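# Sort eight plastic blanks between feed ramp and stock rack

## Task

At the start one blank (a short plastic bar) already sits at the feed ramp's stop. Put all four blanks of that same color on the ramp so that each lies square across it and all four form one tight row, side by side, pressed up against the stop. Lay each of the four blanks of the other color on the stock rack's floor, each in a slot between two ribs and centered along the length of its slot. Every blank must stay where it is without the robot holding it.

## Robot and tools

Robot: a single arm with seven joints and a two-finger parallel gripper. Joint ranges in rad, base to hand: waist ±6.283, shoulder ±2.250, upper arm roll ±6.283, elbow ±2.580, forearm roll ±6.283, wrist pitch ±2.100, wrist roll ±6.283. The elbow cannot go fully straight. A mounting block or post under the base is treated as part of the arm by the clearance check.

Frames: everything is in the scene frame. Its origin lies on the table surface right under the arm's base, +z is up, and +y points left for someone facing along +x. The base may sit slightly tilted. The reported hand position can be somewhat wrong, more so far from the base. In the gripper's own frame the fingers extend along +z and close along x. end_effector_position is the point midway between the pads; fingertips stick out 17.5 mm past it. A pure rotation pivots about that point, which is 25 mm off the last joint's axis toward the gripper's -y.

The row (used by every moving call): ten plain numbers in this order: x, y, z, qw, qx, qy, qz, position, force_limit, speed. x, y, z are an absolute target in metres for the pad midpoint; qw, qx, qy, qz are an absolute orientation quaternion, w first; together they are a pose in the scene frame, not an offset. The last three are scaled to [-1, 1]. position: +1 is fully open (50 mm gap), about -0.65 brings the pads together, -1 means close until an object blocks them. force_limit per pad: -1 about 20 N, 0 about 102 N, +1 about 185 N (actual grip may exceed this by roughly 17 %). speed of the gap change: -1 is 20 mm/s, 0 is 85, +1 is 150. Resend the wanted quaternion in every row; the reported one may have drifted. A row whose target lies more than 0.6 m from the last reported position along any gripper axis is refused and nothing is sent.

execute_actions: arguments actions (a list of zero or one item) and optional pictures (boolean). Empty list: just report the state, with images. An action item {"rows": [...], "steps": n} holds 1 to 15 rows, n from 3 to 15, each step 1/30 s; one row per step, the last row repeats if rows run out. A wait item {"steps": n} (n up to 300) sends nothing new and returns when n steps have gone by since the previous result, your reply time included. Images come only with an empty list or pictures true. The final 3 steps of an action are held back and run while you compose the next reply.

move: arguments target (one row as above, absolute pose) and speed (m/s, 0.002 to 0.5, default 0.25; rotation capped at twice that in rad/s). It drives a straight-line path of 0.5 to 10 s toward the pose; longer paths stop after 10 s short of it. It does not avoid obstacles, the hand lags and may overshoot the speed, especially near full reach. Finger values are sent at the start. Result includes images and a move: line giving the ending (done, off_target, moving, held, fault), the limits that acted (paced = pose clipped; held = a check blocked some steps, after which motion may jump faster) and the remaining distance to target.

wait: argument seconds (0 to 10); nothing new is sent, the robot drives toward its last clipped pose.

zoom_image: camera (cam_high, cam_low or cam_wrist) and region [x0, y0, x1, y1] in pixels of that 672x504 image, origin top-left, at most 504 by 504.

finished_scene: scene (integer) ends the current scene irreversibly and reports success.

Motion limits: each step the commanded pose is clipped to 70 mm and 16 degrees from the measured pose; damped inverse kinematics then favors position over orientation. After an action the arm continues only to the last clipped pose, so far targets need several calls; compare the reported pose and send the remainder.

Result lines: the state line with end_effector_position and end_effector_quat_wxyz; object_status (0 moving, 1 stopped while opening, 2 stopped while closing, i.e. holding, 3 reached the set position or pads met, usually nothing held); position_measured in counts, gap about (250 - counts) x 0.202 mm; HELD marks steps not fully sent; pose unreachable means the clearance check altered or blocked the command; Hand target appears only when nothing is held back; joint torques (offset and noisy); MOTOR HOT from 60 °C; OVER-TEMPERATURE FAULT at 75 °C, when the arm sags; TORQUE FAULT freezes the arm 10 s.

Gripping: send -1 and keep sending it, then confirm object_status 2. Changing position by at least 0.01 is needed before new force_limit or speed apply; to soften a grip, open first. A lost grip re-closes automatically except after force_limit -1, where status stays 2 anyway, and an off-center grip on a fixed object fades, quickly at -1.

Avoid: dropping blanks, knocking anything off the table, fast or deep pushes into contact (push force grows with speed and overshoot past contact), exceeding load limits (50.2 N m for the first four joints, 31.6 for the last three, held weight included), and long loaded holds that heat motors. Brief tugs on held parts or nudges to loose ones can occur. Camera calibration (K, distortion, T_world_to_cam) is supplied per camera and may be off by a few degrees and millimetres.

Each tool is called after ">>>" as a command line: name --argument value for each argument, lists and objects as JSON in quotes; but a table of rows of numbers goes row by row, as --pt "numbers of a row", without its own name.

## Session

I'll start by looking at the scene.

>>> execute_actions --actions '[]'

Scene clock: 0.00 s of 9600.00 s.
end_effector_position=(+0.5989, -0.1991, +0.3370) position_measured=3 object_status=3 end_effector_quat_wxyz=(+0.100, +0.181, +0.943, -0.259)
Joint positions: [-0.163  0.689 -0.134  1.107  0.655  1.325  2.544]
Joint velocities: [-0.    -0.     0.    -0.001  0.001 -0.     0.   ]
Joint torques (N m, as the joint torque sensors report them, + toward a larger angle): no reading
Motor temperatures (°C, as the motors report them): [31 28 25 30 34 33 37]
Hand target: +0.599, -0.199, +0.337; +0.100, +0.181, +0.943, -0.259

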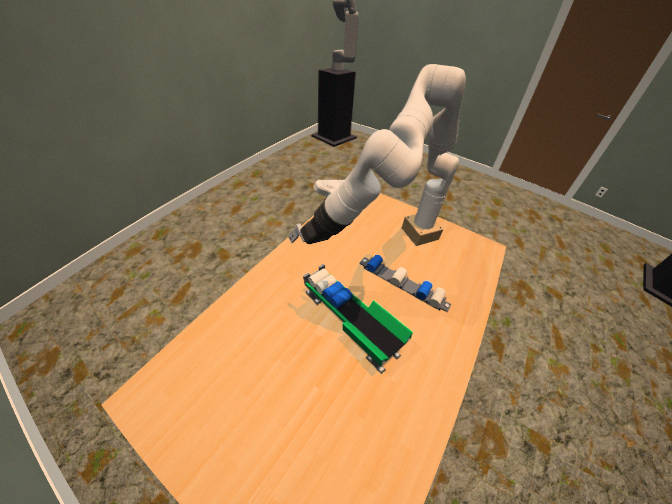

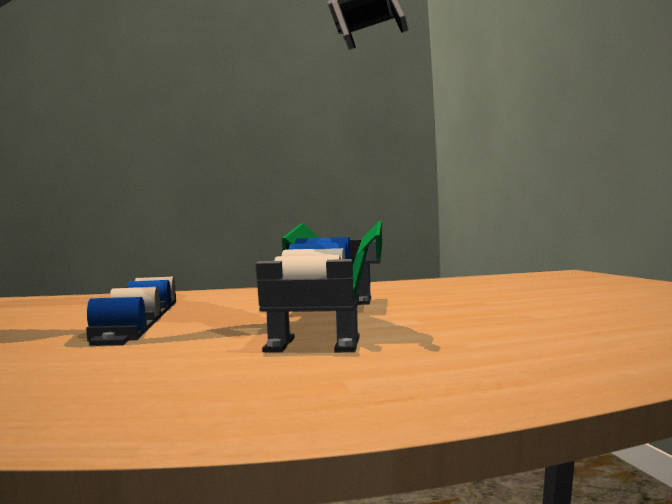

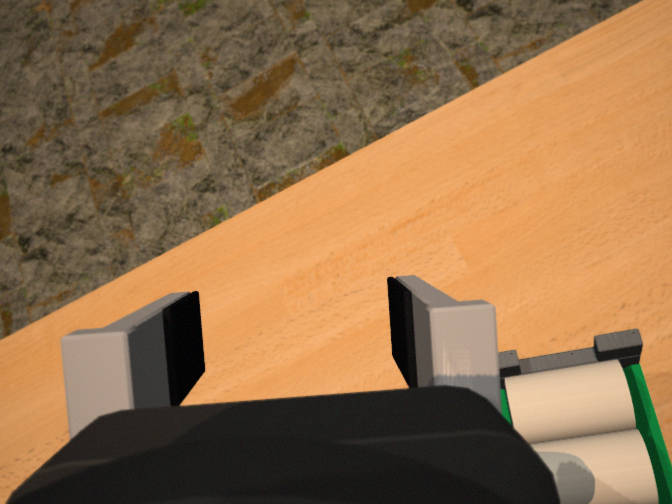

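>>> zoom_image --camera "cam_high" --region '[290, 240, 470, 385]'

>>> zoom_image --camera "cam_low" --region '[60, 200, 420, 370]'

Region (290, 240, 470, 385) of cam_high's 672x504 image, scaled by 2.800, with more detail than that image has; it fills the top 406 rows of this view, and the rest is white.

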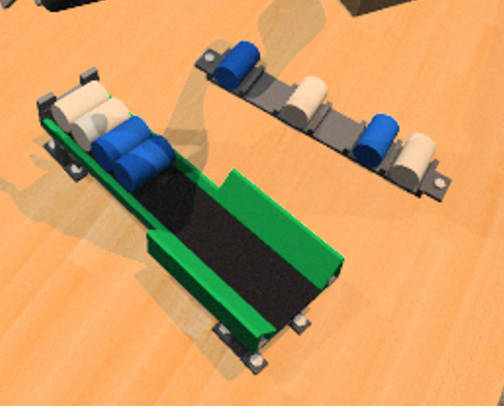

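Region (60, 200, 420, 370) of cam_low's 672x504 image, scaled by 1.400, with more detail than that image has; it fills the top 238 rows of this view, and the rest is white.

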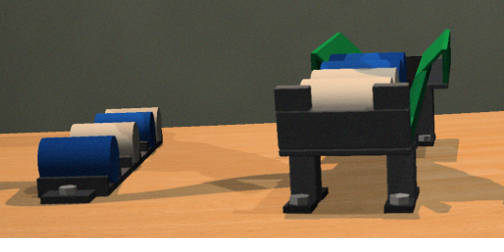

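>>> zoom_image --camera "cam_low" --region '[310, 0, 430, 60]'

Region (310, 0, 430, 60) of cam_low's 672x504 image, scaled by 4.200, with more detail than that image has.

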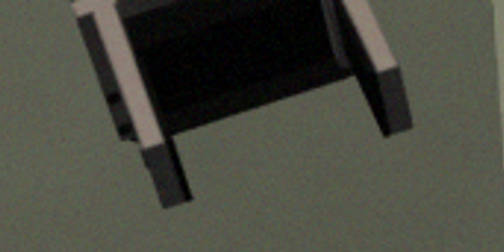

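>>> move --target '[0.615, -0.07, 0.36, 0, 0.7826, 0.6225, 0, 1, 0, 0]' --speed 0.4

Scene clock: 4.67 s of 9600.00 s.
end_effector_position=(+0.6149, -0.0696, +0.3588) position_measured=3 object_status=3 end_effector_quat_wxyz=(-0.000, +0.783, +0.623, +0.000)
Joint positions: [-0.089  0.934 -0.151  0.348  0.115  1.856  1.402]
Joint velocities: [ 0.005 -0.017 -0.001  0.037 -0.003 -0.025 -0.004]
Joint torques (N m, as the joint torque sensors report them, + toward a larger angle): [ -0.38 -26.27  -0.09  -9.2    0.11  -0.38   0.09]
Motor temperatures (°C, as the motors report them): [31 29 25 30 34 33 37]
Hand target: +0.615, -0.070, +0.359; +0.000, +0.783, +0.622, +0.000
Off the commanded pose: 0.001 m, 0 deg.
Kept back: nothing.
move: done
camera_calibration (this result's frames):
cam_wrist: T_world_to_cam=[[0.312522, 0.94945, 0.0295847, -0.148801], [0.946789, -0.313867, 0.0712655, -0.612948], [0.0769487, 0.0057384, -0.997019, 0.474969], [0, 0, 0, 1]] pos_world=[0.590287, -0.0538309, 0.521637]

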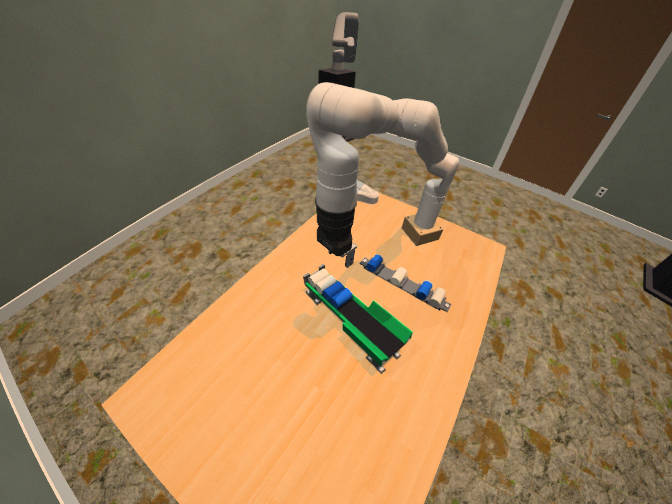

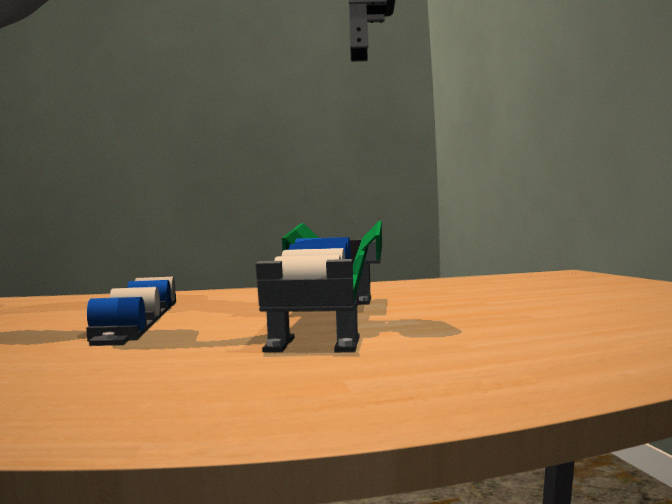

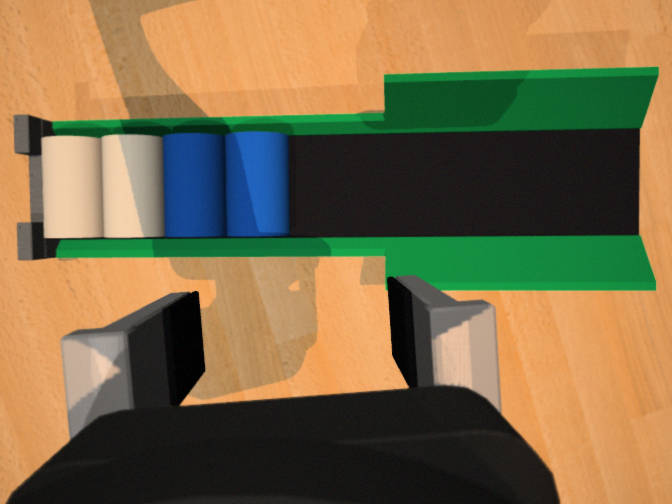

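>>> zoom_image --camera "cam_wrist" --region '[0, 90, 340, 280]'

>>> zoom_image --camera "cam_low" --region '[240, 210, 400, 360]'

Region (0, 90, 340, 280) of cam_wrist's 672x504 image, scaled by 1.482; it fills the top 282 rows of this view, and the rest is white.

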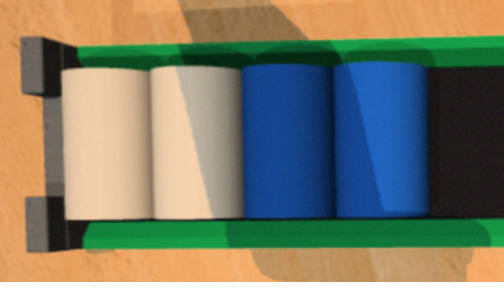

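Region (240, 210, 400, 360) of cam_low's 672x504 image, scaled by 3.150, with more detail than that image has; it fills the top 472 rows of this view, and the rest is white.

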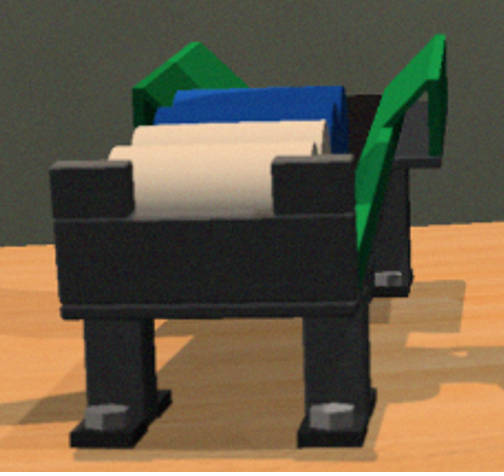

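>>> move --target '[0.5763, -0.0532, 0.1554, 0.128, 0.7873, 0.5773, -0.1745, 0.85, 0, 0]' --speed 0.3

Scene clock: 8.10 s of 9600.00 s.
end_effector_position=(+0.5769, -0.0541, +0.1561) position_measured=25 object_status=3 end_effector_quat_wxyz=(+0.128, +0.787, +0.578, -0.174)
Joint positions: [-0.352  0.996  0.01   0.973  0.38   1.376  1.011]
Joint velocities: [-0.008 -0.    -0.002  0.002  0.001 -0.001 -0.003]
Joint torques (N m, as the joint torque sensors report them, + toward a larger angle): [  0.26 -25.81   1.43  -8.03   1.14   0.92   0.03]
Motor temperatures (°C, as the motors report them): [31 29 25 30 34 33 37]
Hand target: +0.577, -0.054, +0.156; +0.128, +0.787, +0.578, -0.174
Off the commanded pose: 0.001 m, 0 deg.
Kept back: nothing.
move: done
camera_calibration (this result's frames):
cam_wrist: T_world_to_cam=[[0.361094, 0.845445, -0.393489, -0.113272], [0.931197, -0.349452, 0.103706, -0.555647], [-0.0498277, -0.403864, -0.913461, 0.313637], [0, 0, 0, 1]] pos_world=[0.573947, 0.0282596, 0.299548]

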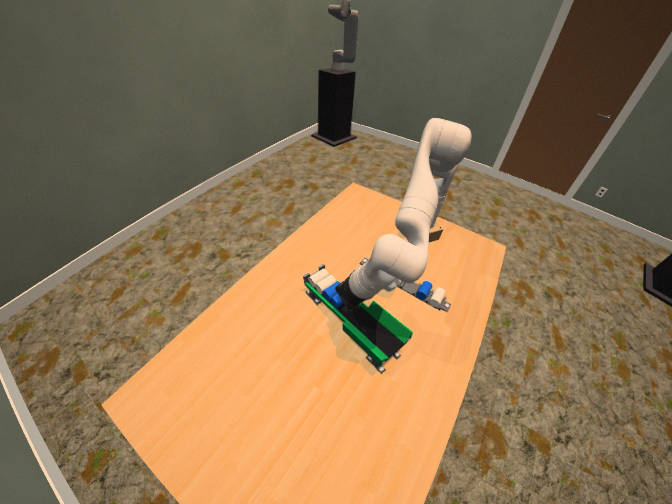

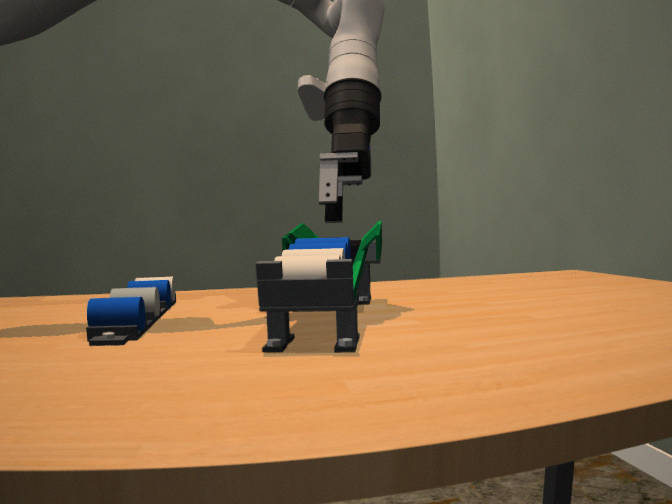

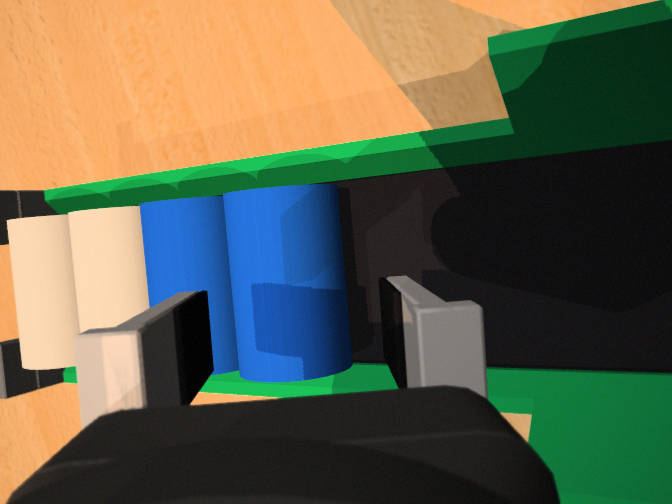

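>>> zoom_image --camera "cam_wrist" --region '[60, 160, 500, 430]'

>>> zoom_image --camera "cam_low" --region '[260, 140, 400, 280]'

Region (60, 160, 500, 430) of cam_wrist's 672x504 image, scaled by 1.145; it fills the top 309 rows of this view, and the rest is white.

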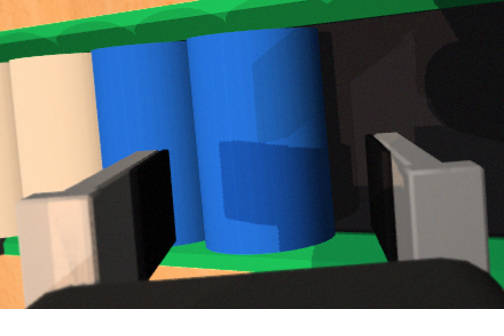

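Region (260, 140, 400, 280) of cam_low's 672x504 image, scaled by 3.600, with more detail than that image has.

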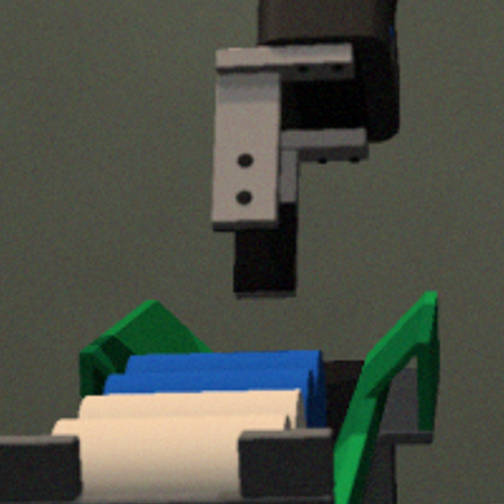

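>>> move --target '[0.5655, -0.0692, 0.1245, 0.128, 0.7873, 0.5773, -0.1745, 0.85, 0, 0]' --speed 0.15

Scene clock: 9.40 s of 9600.00 s.
end_effector_position=(+0.5655, -0.0692, +0.1244) position_measured=25 object_status=3 end_effector_quat_wxyz=(+0.128, +0.787, +0.577, -0.175)
Joint positions: [-0.333  1.004  0.013  1.069  0.392  1.273  0.989]
Joint velocities: [ 0.001 -0.002  0.     0.004  0.001 -0.003 -0.   ]
Joint torques (N m, as the joint torque sensors report them, + toward a larger angle): [ -0.12 -25.33   1.45  -7.67   1.21   0.7    0.02]
Motor temperatures (°C, as the motors report them): [31 29 25 30 34 33 37]
Hand target: +0.566, -0.069, +0.124; +0.128, +0.787, +0.577, -0.175
Off the commanded pose: 0.000 m, 0 deg.
Kept back: nothing.
move: done
camera_calibration (this result's frames):
cam_wrist: T_world_to_cam=[[0.361337, 0.845042, -0.394132, -0.108976], [0.931086, -0.349724, 0.103785, -0.547035], [-0.0501341, -0.404472, -0.913175, 0.278142], [0, 0, 0, 1]] pos_world=[0.562659, 0.013279, 0.267816]

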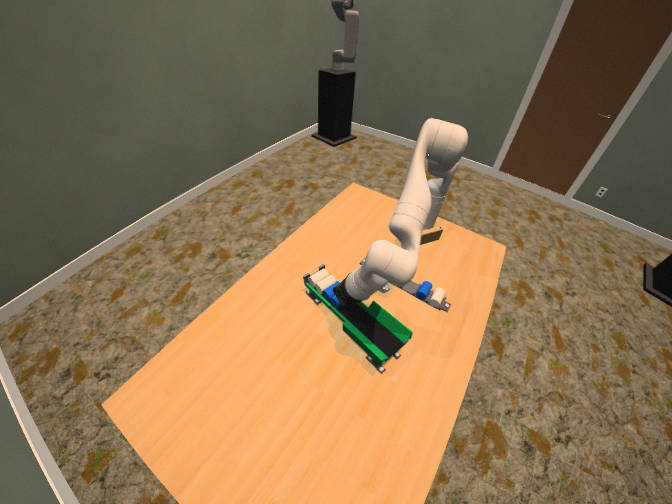

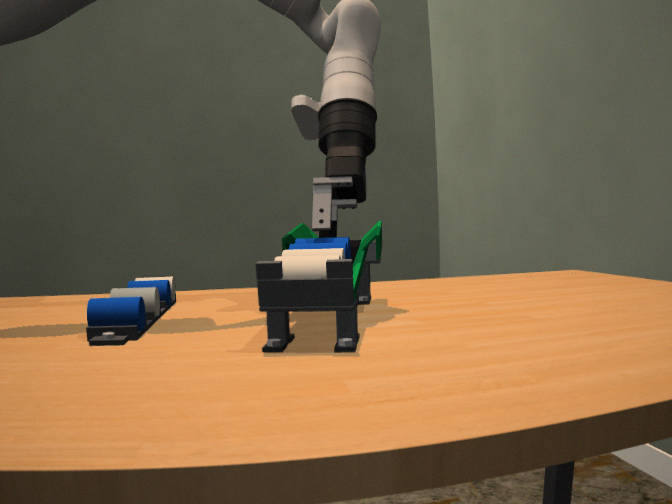

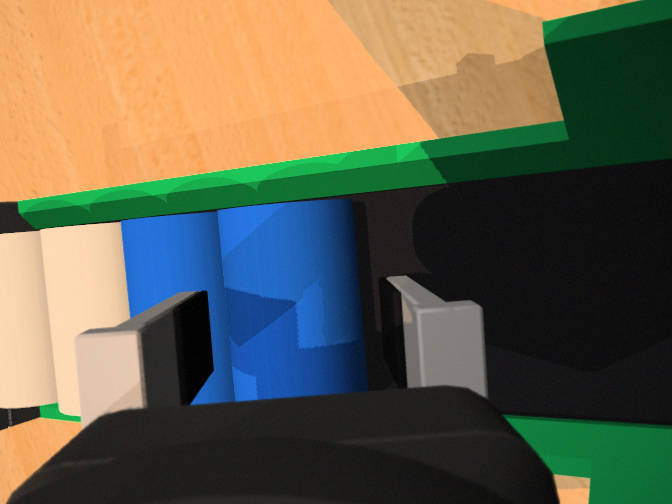

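>>> move --target '[0.5627, -0.0781, 0.1045, 0.128, 0.7873, 0.5773, -0.1745, 0.85, 0, 0]' --speed 0.05

Scene clock: 10.40 s of 9600.00 s.
end_effector_position=(+0.5627, -0.0781, +0.1045) position_measured=25 object_status=3 end_effector_quat_wxyz=(+0.128, +0.787, +0.577, -0.175)
Joint positions: [-0.322  1.023  0.016  1.098  0.399  1.223  0.981]
Joint velocities: [ 0.001  0.001  0.     0.001 -0.001 -0.001 -0.   ]
Joint torques (N m, as the joint torque sensors report them, + toward a larger angle): [ -0.12 -25.61   1.83  -7.52   1.25   0.84   0.15]
Motor temperatures (°C, as the motors report them): [31 29 25 30 34 33 37]
Hand target: +0.563, -0.078, +0.105; +0.128, +0.787, +0.577, -0.175
Off the commanded pose: 0.000 m, 0 deg.
Kept back: nothing.
move: done
camera_calibration (this result's frames):
cam_wrist: T_world_to_cam=[[0.361578, 0.844972, -0.39406, -0.108446], [0.931003, -0.349867, 0.104051, -0.545477], [-0.0499484, -0.404493, -0.913176, 0.256165], [0, 0, 0, 1]] pos_world=[0.559847, 0.00440629, 0.247947]

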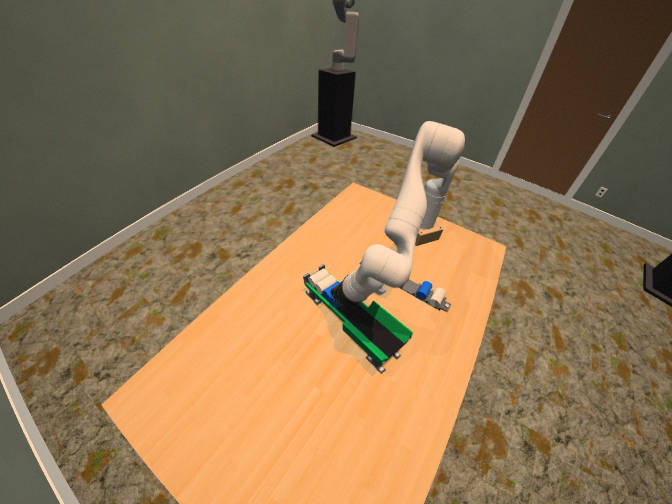

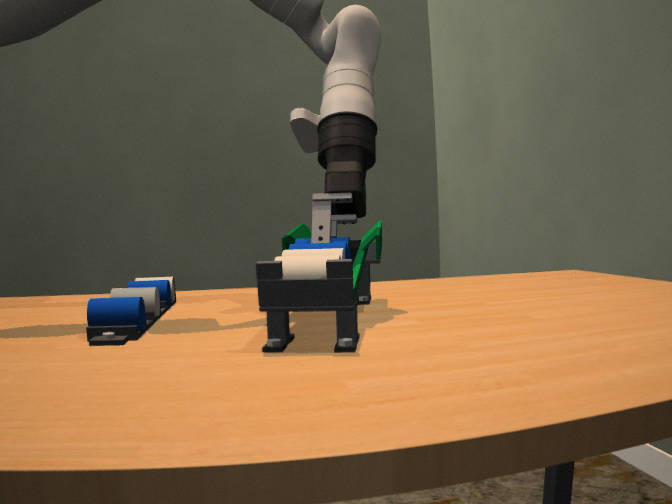

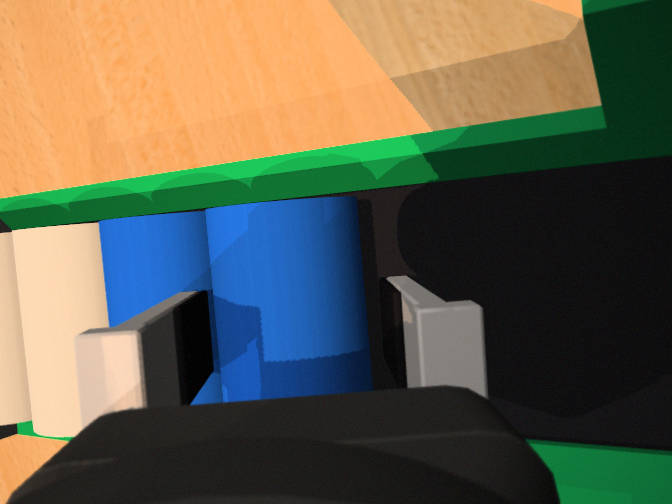

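>>> zoom_image --camera "cam_wrist" --region '[170, 180, 420, 410]'

>>> zoom_image --camera "cam_low" --region '[270, 180, 390, 280]'

Region (170, 180, 420, 410) of cam_wrist's 672x504 image, scaled by 2.016; it fills the top 464 rows of this view, and the rest is white.

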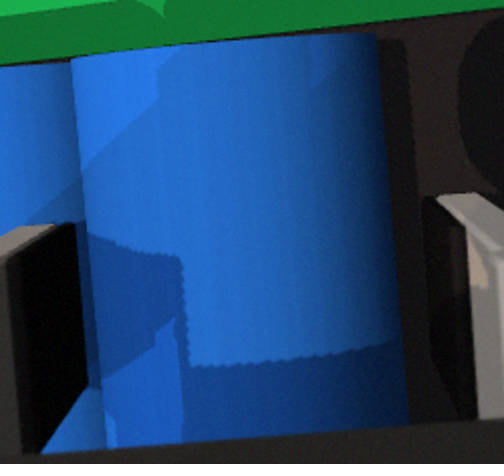

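Region (270, 180, 390, 280) of cam_low's 672x504 image, scaled by 4.200, with more detail than that image has.

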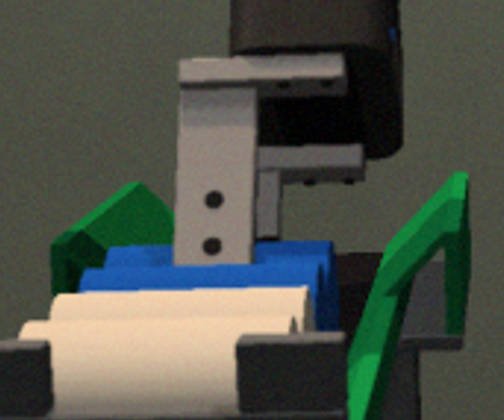

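>>> move --target '[0.5620, -0.0803, 0.1028, 0.128, 0.7873, 0.5773, -0.1745, 0.755, -0.5, -1]' --speed 0.01

Scene clock: 11.40 s of 9600.00 s.
end_effector_position=(+0.5626, -0.0788, +0.1040) position_measured=39 object_status=3 end_effector_quat_wxyz=(+0.128, +0.787, +0.578, -0.173)
Joint positions: [-0.32   1.021  0.016  1.103  0.4    1.217  0.981]
Joint velocities: [ 0.    -0.     0.001  0.001 -0.    -0.001  0.   ]
Joint torques (N m, as the joint torque sensors report them, + toward a larger angle): [  0.9  -23.88   2.52  -7.77   1.52   0.38   0.14]
Motor temperatures (°C, as the motors report them): [31 30 25 30 34 33 37]
Hand target: +0.562, -0.080, +0.103; +0.128, +0.787, +0.577, -0.175
Off the commanded pose: 0.002 m, 0 deg.
Kept back: nothing.
move: done
camera_calibration (this result's frames):
cam_wrist: T_world_to_cam=[[0.361514, 0.845819, -0.392299, -0.108031], [0.931135, -0.349146, 0.105286, -0.545672], [-0.0479164, -0.403345, -0.913792, 0.254327], [0, 0, 0, 1]] pos_world=[0.559335, 0.00343736, 0.247474]

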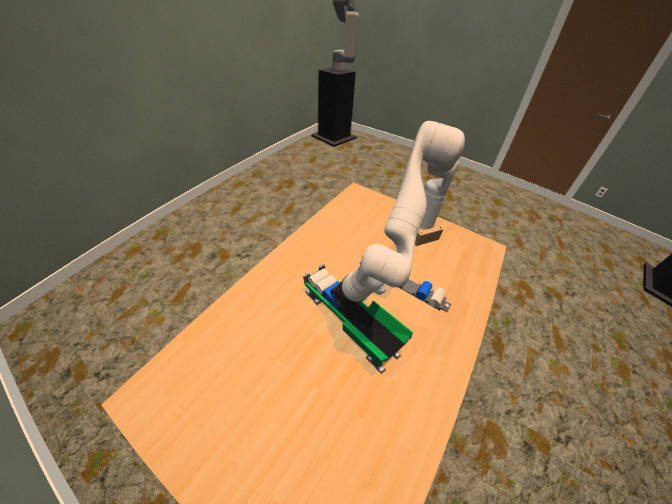

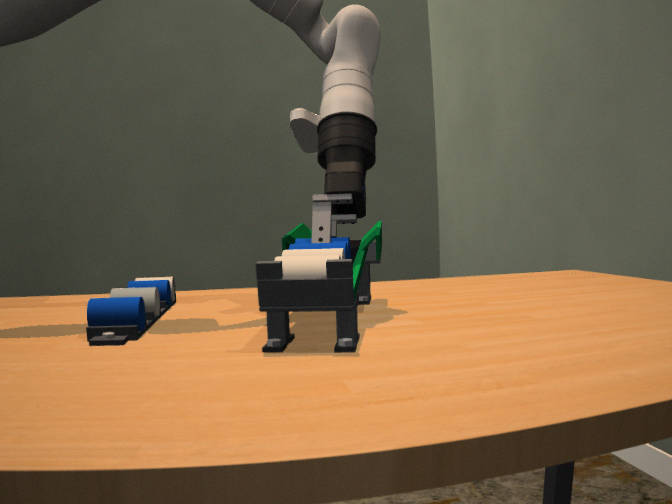

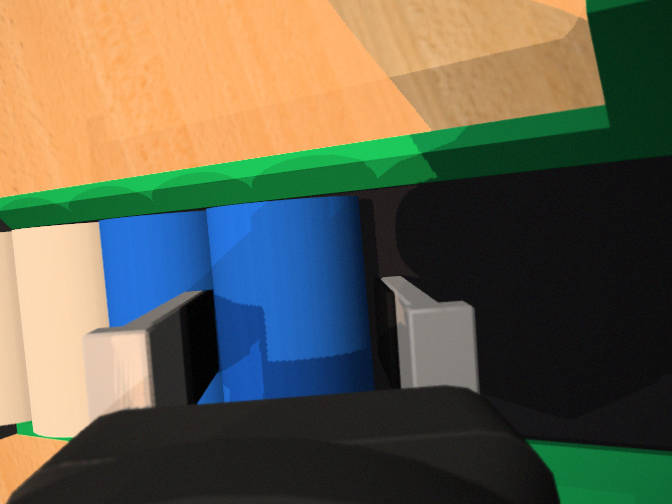

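>>> move --target '[0.5622, -0.0800, 0.1036, 0.128, 0.7873, 0.5773, -0.1745, -1, -0.3, -1]' --speed 0.01

Scene clock: 12.33 s of 9600.00 s.
end_effector_position=(+0.5627, -0.0792, +0.1044) position_measured=60 object_status=2 end_effector_quat_wxyz=(+0.128, +0.787, +0.578, -0.174)
Joint positions: [-0.32   1.021  0.016  1.102  0.4    1.219  0.982]
Joint velocities: [-0.     0.     0.    -0.     0.    -0.001  0.   ]
Joint torques (N m, as the joint torque sensors report them, + toward a larger angle): [  0.53 -24.21   1.95  -7.51   1.37   0.75   0.04]
Motor temperatures (°C, as the motors report them): [31 30 25 30 34 33 37]
Hand target: +0.562, -0.080, +0.104; +0.128, +0.787, +0.577, -0.175
Off the commanded pose: 0.001 m, 0 deg.
Kept back: nothing.
move: done
camera_calibration (this result's frames):
cam_wrist: T_world_to_cam=[[0.36164, 0.845512, -0.392842, -0.107661], [0.93107, -0.349326, 0.105266, -0.545961], [-0.0482267, -0.403832, -0.913561, 0.254703], [0, 0, 0, 1]] pos_world=[0.559546, 0.00316739, 0.247864]

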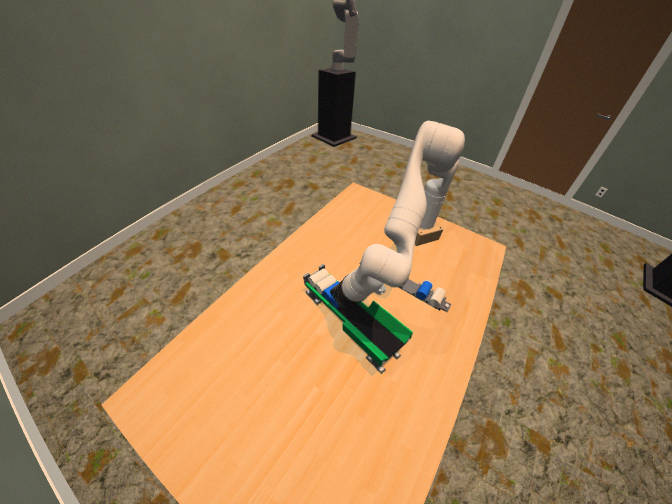

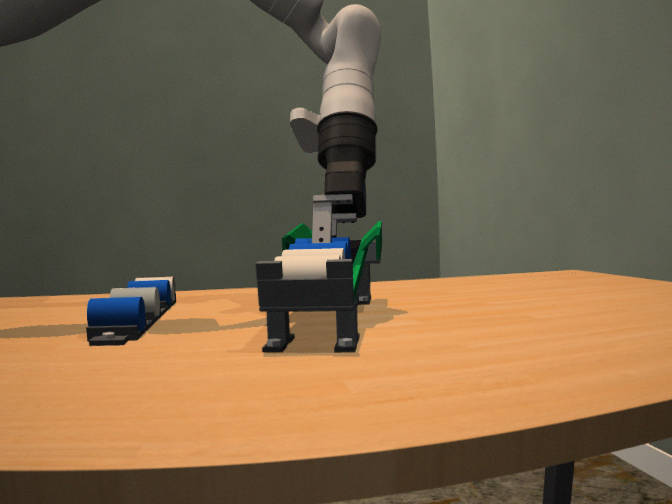

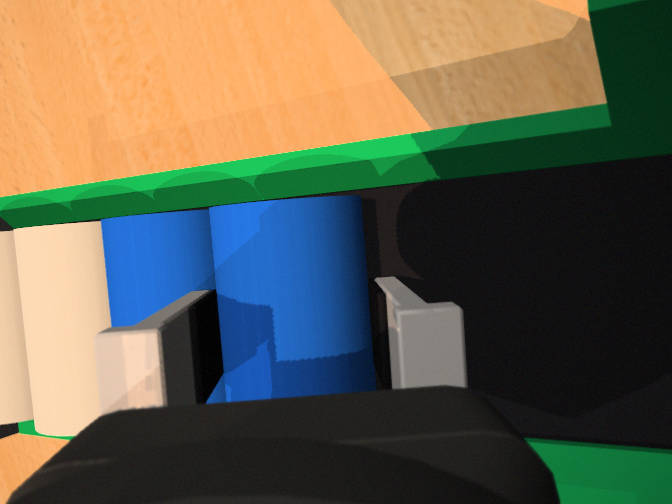

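>>> move --target '[0.5665, -0.067, 0.155, 0.128, 0.7873, 0.5773, -0.1745, -1, -0.3, -1]' --speed 0.1

Scene clock: 13.43 s of 9600.00 s.
end_effector_position=(+0.5664, -0.0670, +0.1550) position_measured=60 object_status=2 end_effector_quat_wxyz=(+0.128, +0.787, +0.577, -0.174)
Joint positions: [-0.336  0.968  0.012  1.041  0.386  1.333  1.011]
Joint velocities: [-0.001 -0.    -0.    -0.001  0.001  0.002  0.   ]
Joint torques (N m, as the joint torque sensors report them, + toward a larger angle): [ -0.23 -25.76   1.81  -8.42   1.46   0.78   0.04]
Motor temperatures (°C, as the motors report them): [31 30 25 30 34 33 37]
Hand target: +0.566, -0.067, +0.155; +0.128, +0.787, +0.577, -0.175
Off the commanded pose: 0.000 m, 0 deg.
Kept back: nothing.
move: done
camera_calibration (this result's frames):
cam_wrist: T_world_to_cam=[[0.362264, 0.84469, -0.394035, -0.0996393], [0.930734, -0.350497, 0.104333, -0.550182], [-0.0499792, -0.404538, -0.913155, 0.306894], [0, 0, 0, 1]] pos_world=[0.563507, 0.0154773, 0.298382]

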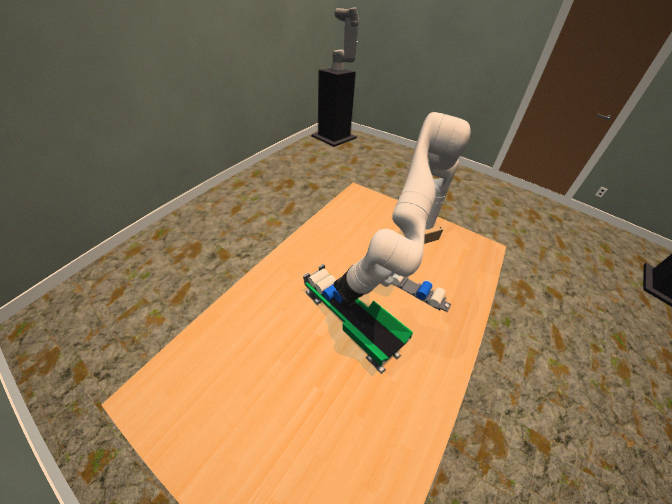

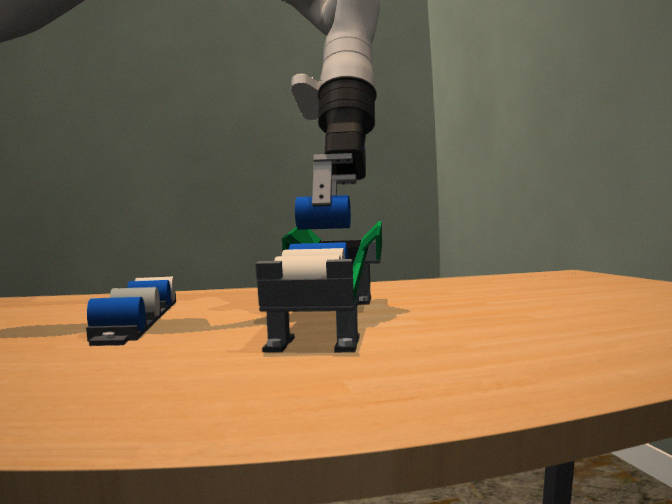

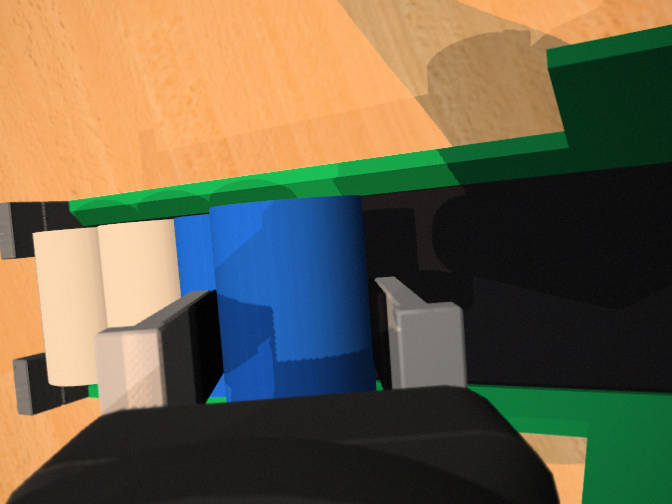

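>>> move --target '[0.40, 0.04, 0.29, 0, 0.7193, 0.6947, 0, -1, -0.3, -1]' --speed 0.3

Scene clock: 15.13 s of 9600.00 s.
end_effector_position=(+0.3994, +0.0398, +0.2885) position_measured=60 object_status=2 end_effector_quat_wxyz=(+0.000, +0.719, +0.695, +0.000)
Joint positions: [-0.172  0.334 -0.229  1.666  0.072  1.141  1.322]
Joint velocities: [ 0.003 -0.005  0.002  0.    -0.002 -0.001  0.001]
Joint torques (N m, as the joint torque sensors report them, + toward a larger angle): [ -0.03 -16.02  -0.85  -9.45   0.29  -0.14   0.06]
Motor temperatures (°C, as the motors report them): [31 30 25 30 34 33 37]
Hand target: +0.399, +0.040, +0.289; +0.000, +0.719, +0.695, +0.000
Off the commanded pose: 0.002 m, 0 deg.
Kept back: nothing.
move: done
camera_calibration (this result's frames):
cam_wrist: T_world_to_cam=[[0.125258, 0.991685, 0.0295318, -0.110174], [0.989254, -0.127102, 0.0722578, -0.394231], [0.0754105, 0.0201636, -0.996949, 0.420855], [0, 0, 0, 1]] pos_world=[0.372058, 0.0506639, 0.45131]

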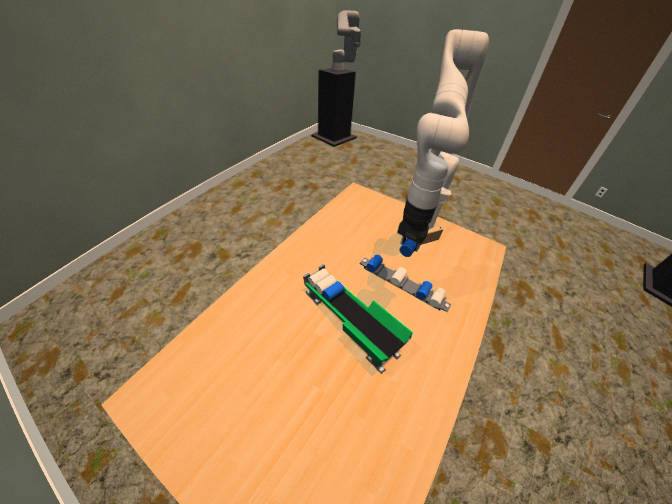

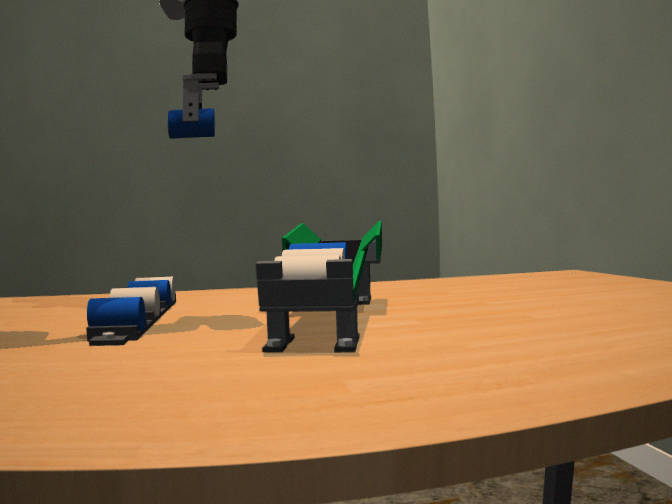

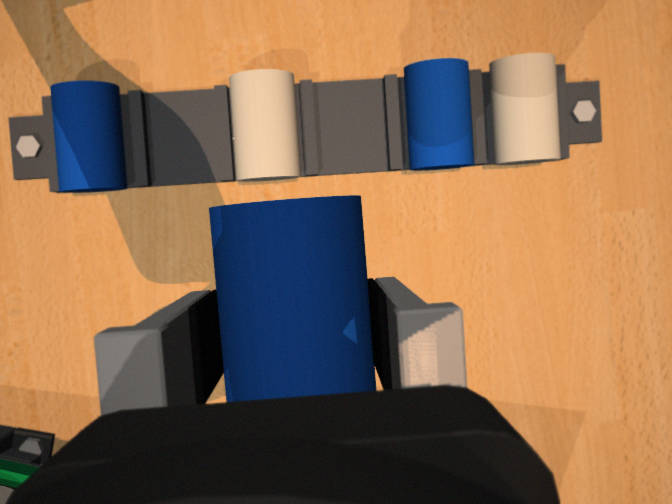

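>>> zoom_image --camera "cam_wrist" --region '[0, 40, 320, 210]'

>>> zoom_image --camera "cam_wrist" --region '[290, 40, 610, 210]'

>>> zoom_image --camera "cam_low" --region '[70, 260, 190, 355]'

Region (0, 40, 320, 210) of cam_wrist's 672x504 image, scaled by 1.575; it fills the top 268 rows of this view, and the rest is white.

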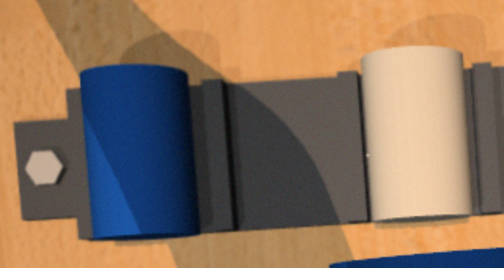

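Region (290, 40, 610, 210) of cam_wrist's 672x504 image, scaled by 1.575; it fills the top 268 rows of this view, and the rest is white.

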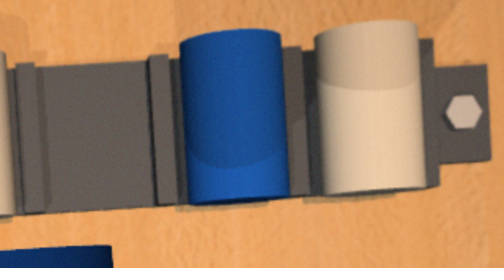

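Region (70, 260, 190, 355) of cam_low's 672x504 image, scaled by 4.200, with more detail than that image has; it fills the top 399 rows of this view, and the rest is white.

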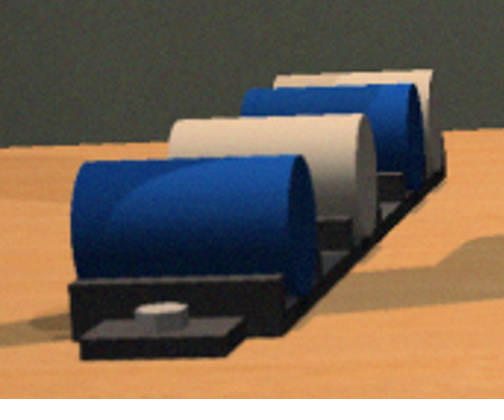

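>>> move --target '[0.3192, 0.0779, 0.085, 0, 0.7275, 0.6861, 0, -1, -0.3, -1]' --speed 0.3

Scene clock: 17.77 s of 9600.00 s.
end_effector_position=(+0.3197, +0.0778, +0.0853) position_measured=60 object_status=2 end_effector_quat_wxyz=(-0.000, +0.727, +0.686, +0.001)
Joint positions: [-0.357  0.572 -0.17   2.169  0.211  0.404  1.023]
Joint velocities: [-0.009  0.004  0.    -0.     0.003 -0.001 -0.004]
Joint torques (N m, as the joint torque sensors report them, + toward a larger angle): [ -0.19 -15.55  -0.47  -4.05  -0.08  -0.01  -0.25]
Motor temperatures (°C, as the motors report them): [31 30 25 30 34 33 37]
Hand target: +0.320, +0.078, +0.085; -0.000, +0.727, +0.687, +0.001
Off the commanded pose: 0.001 m, 0 deg.
Kept back: nothing.
move: done
camera_calibration (this result's frames):
cam_wrist: T_world_to_cam=[[0.14805, 0.988494, 0.0310045, -0.139046], [0.986074, -0.149944, 0.0719393, -0.293118], [0.0757605, 0.0199221, -0.996927, 0.223429], [0, 0, 0, 1]] pos_world=[0.292694, 0.0890434, 0.24814]

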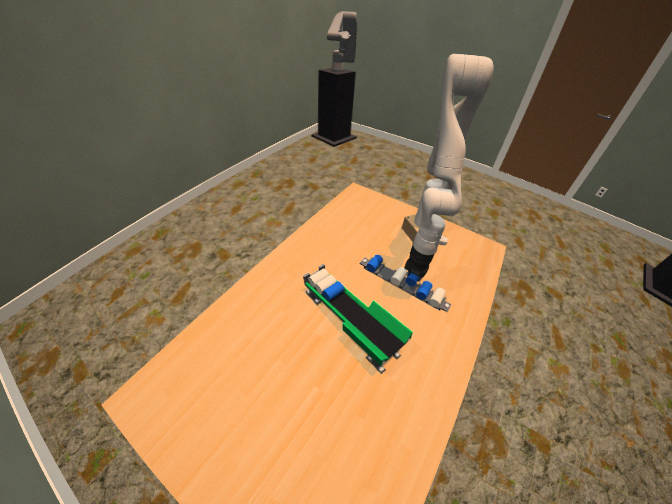

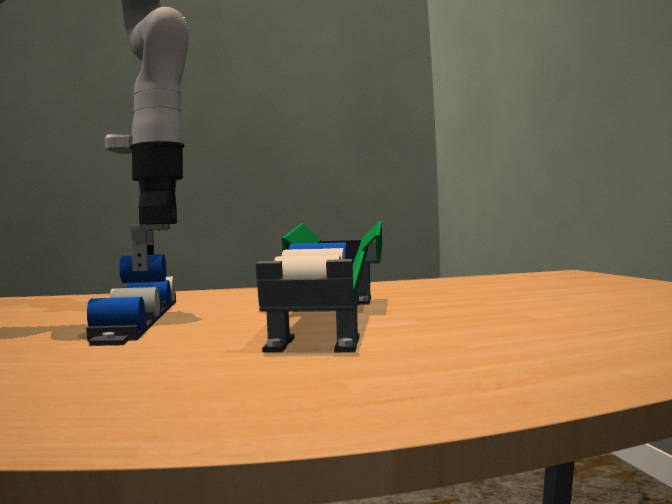

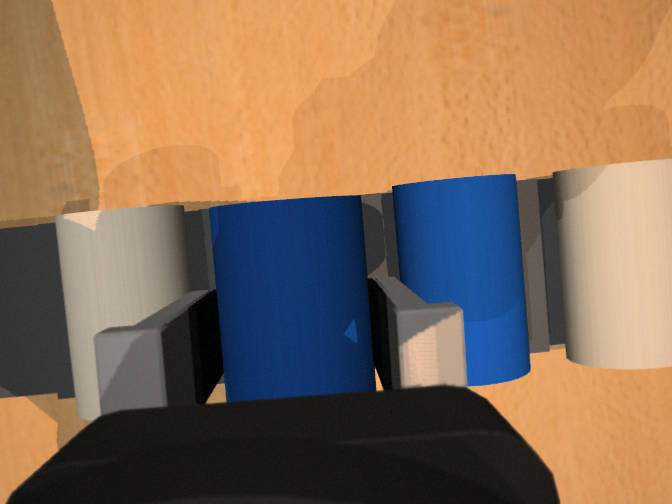

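>>> move --target '[0.3169, 0.0769, 0.047, 0, 0.7275, 0.6861, 0, -1, -0.3, -1]' --speed 0.08

Scene clock: 18.83 s of 9600.00 s.
end_effector_position=(+0.3172, +0.0769, +0.0473) position_measured=60 object_status=2 end_effector_quat_wxyz=(+0.000, +0.728, +0.686, +0.000)
Joint positions: [-0.397  0.671 -0.12   2.194  0.243  0.277  0.992]
Joint velocities: [-0.004  0.007  0.001 -0.     0.001 -0.002 -0.001]
Joint torques (N m, as the joint torque sensors report them, + toward a larger angle): [ -0.38 -16.06   0.05  -2.82   0.1   -0.07  -0.31]
Motor temperatures (°C, as the motors report them): [31 30 25 30 34 33 37]
Hand target: +0.317, +0.077, +0.047; -0.000, +0.727, +0.686, +0.000
Off the commanded pose: 0.000 m, 0 deg.
Kept back: nothing.
move: done
camera_calibration (this result's frames):
cam_wrist: T_world_to_cam=[[0.149237, 0.988351, 0.0298505, -0.136903], [0.985907, -0.151041, 0.0719282, -0.287853], [0.0755989, 0.0186955, -0.996963, 0.185948], [0, 0, 0, 1]] pos_world=[0.29017, 0.0883542, 0.210175]

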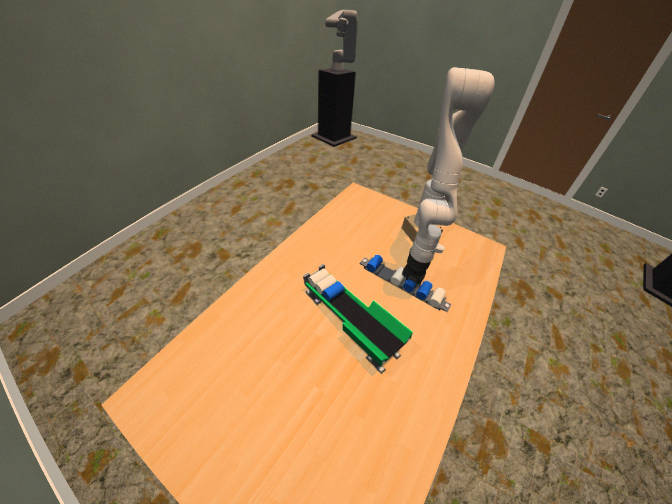

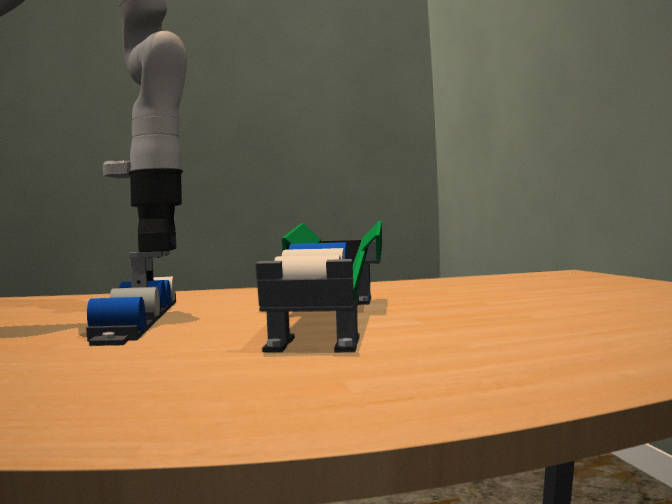

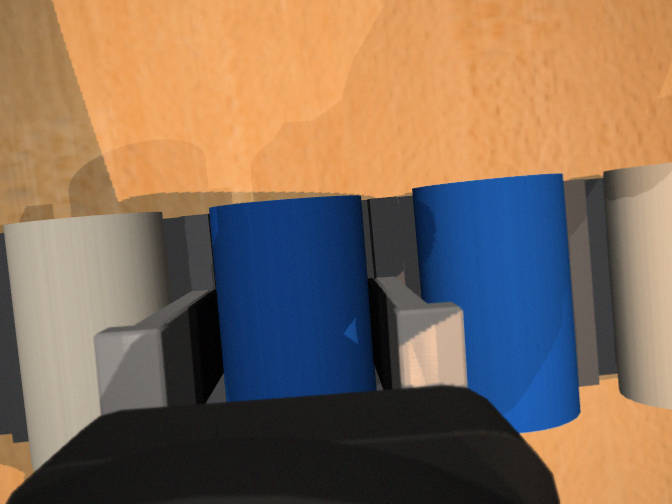

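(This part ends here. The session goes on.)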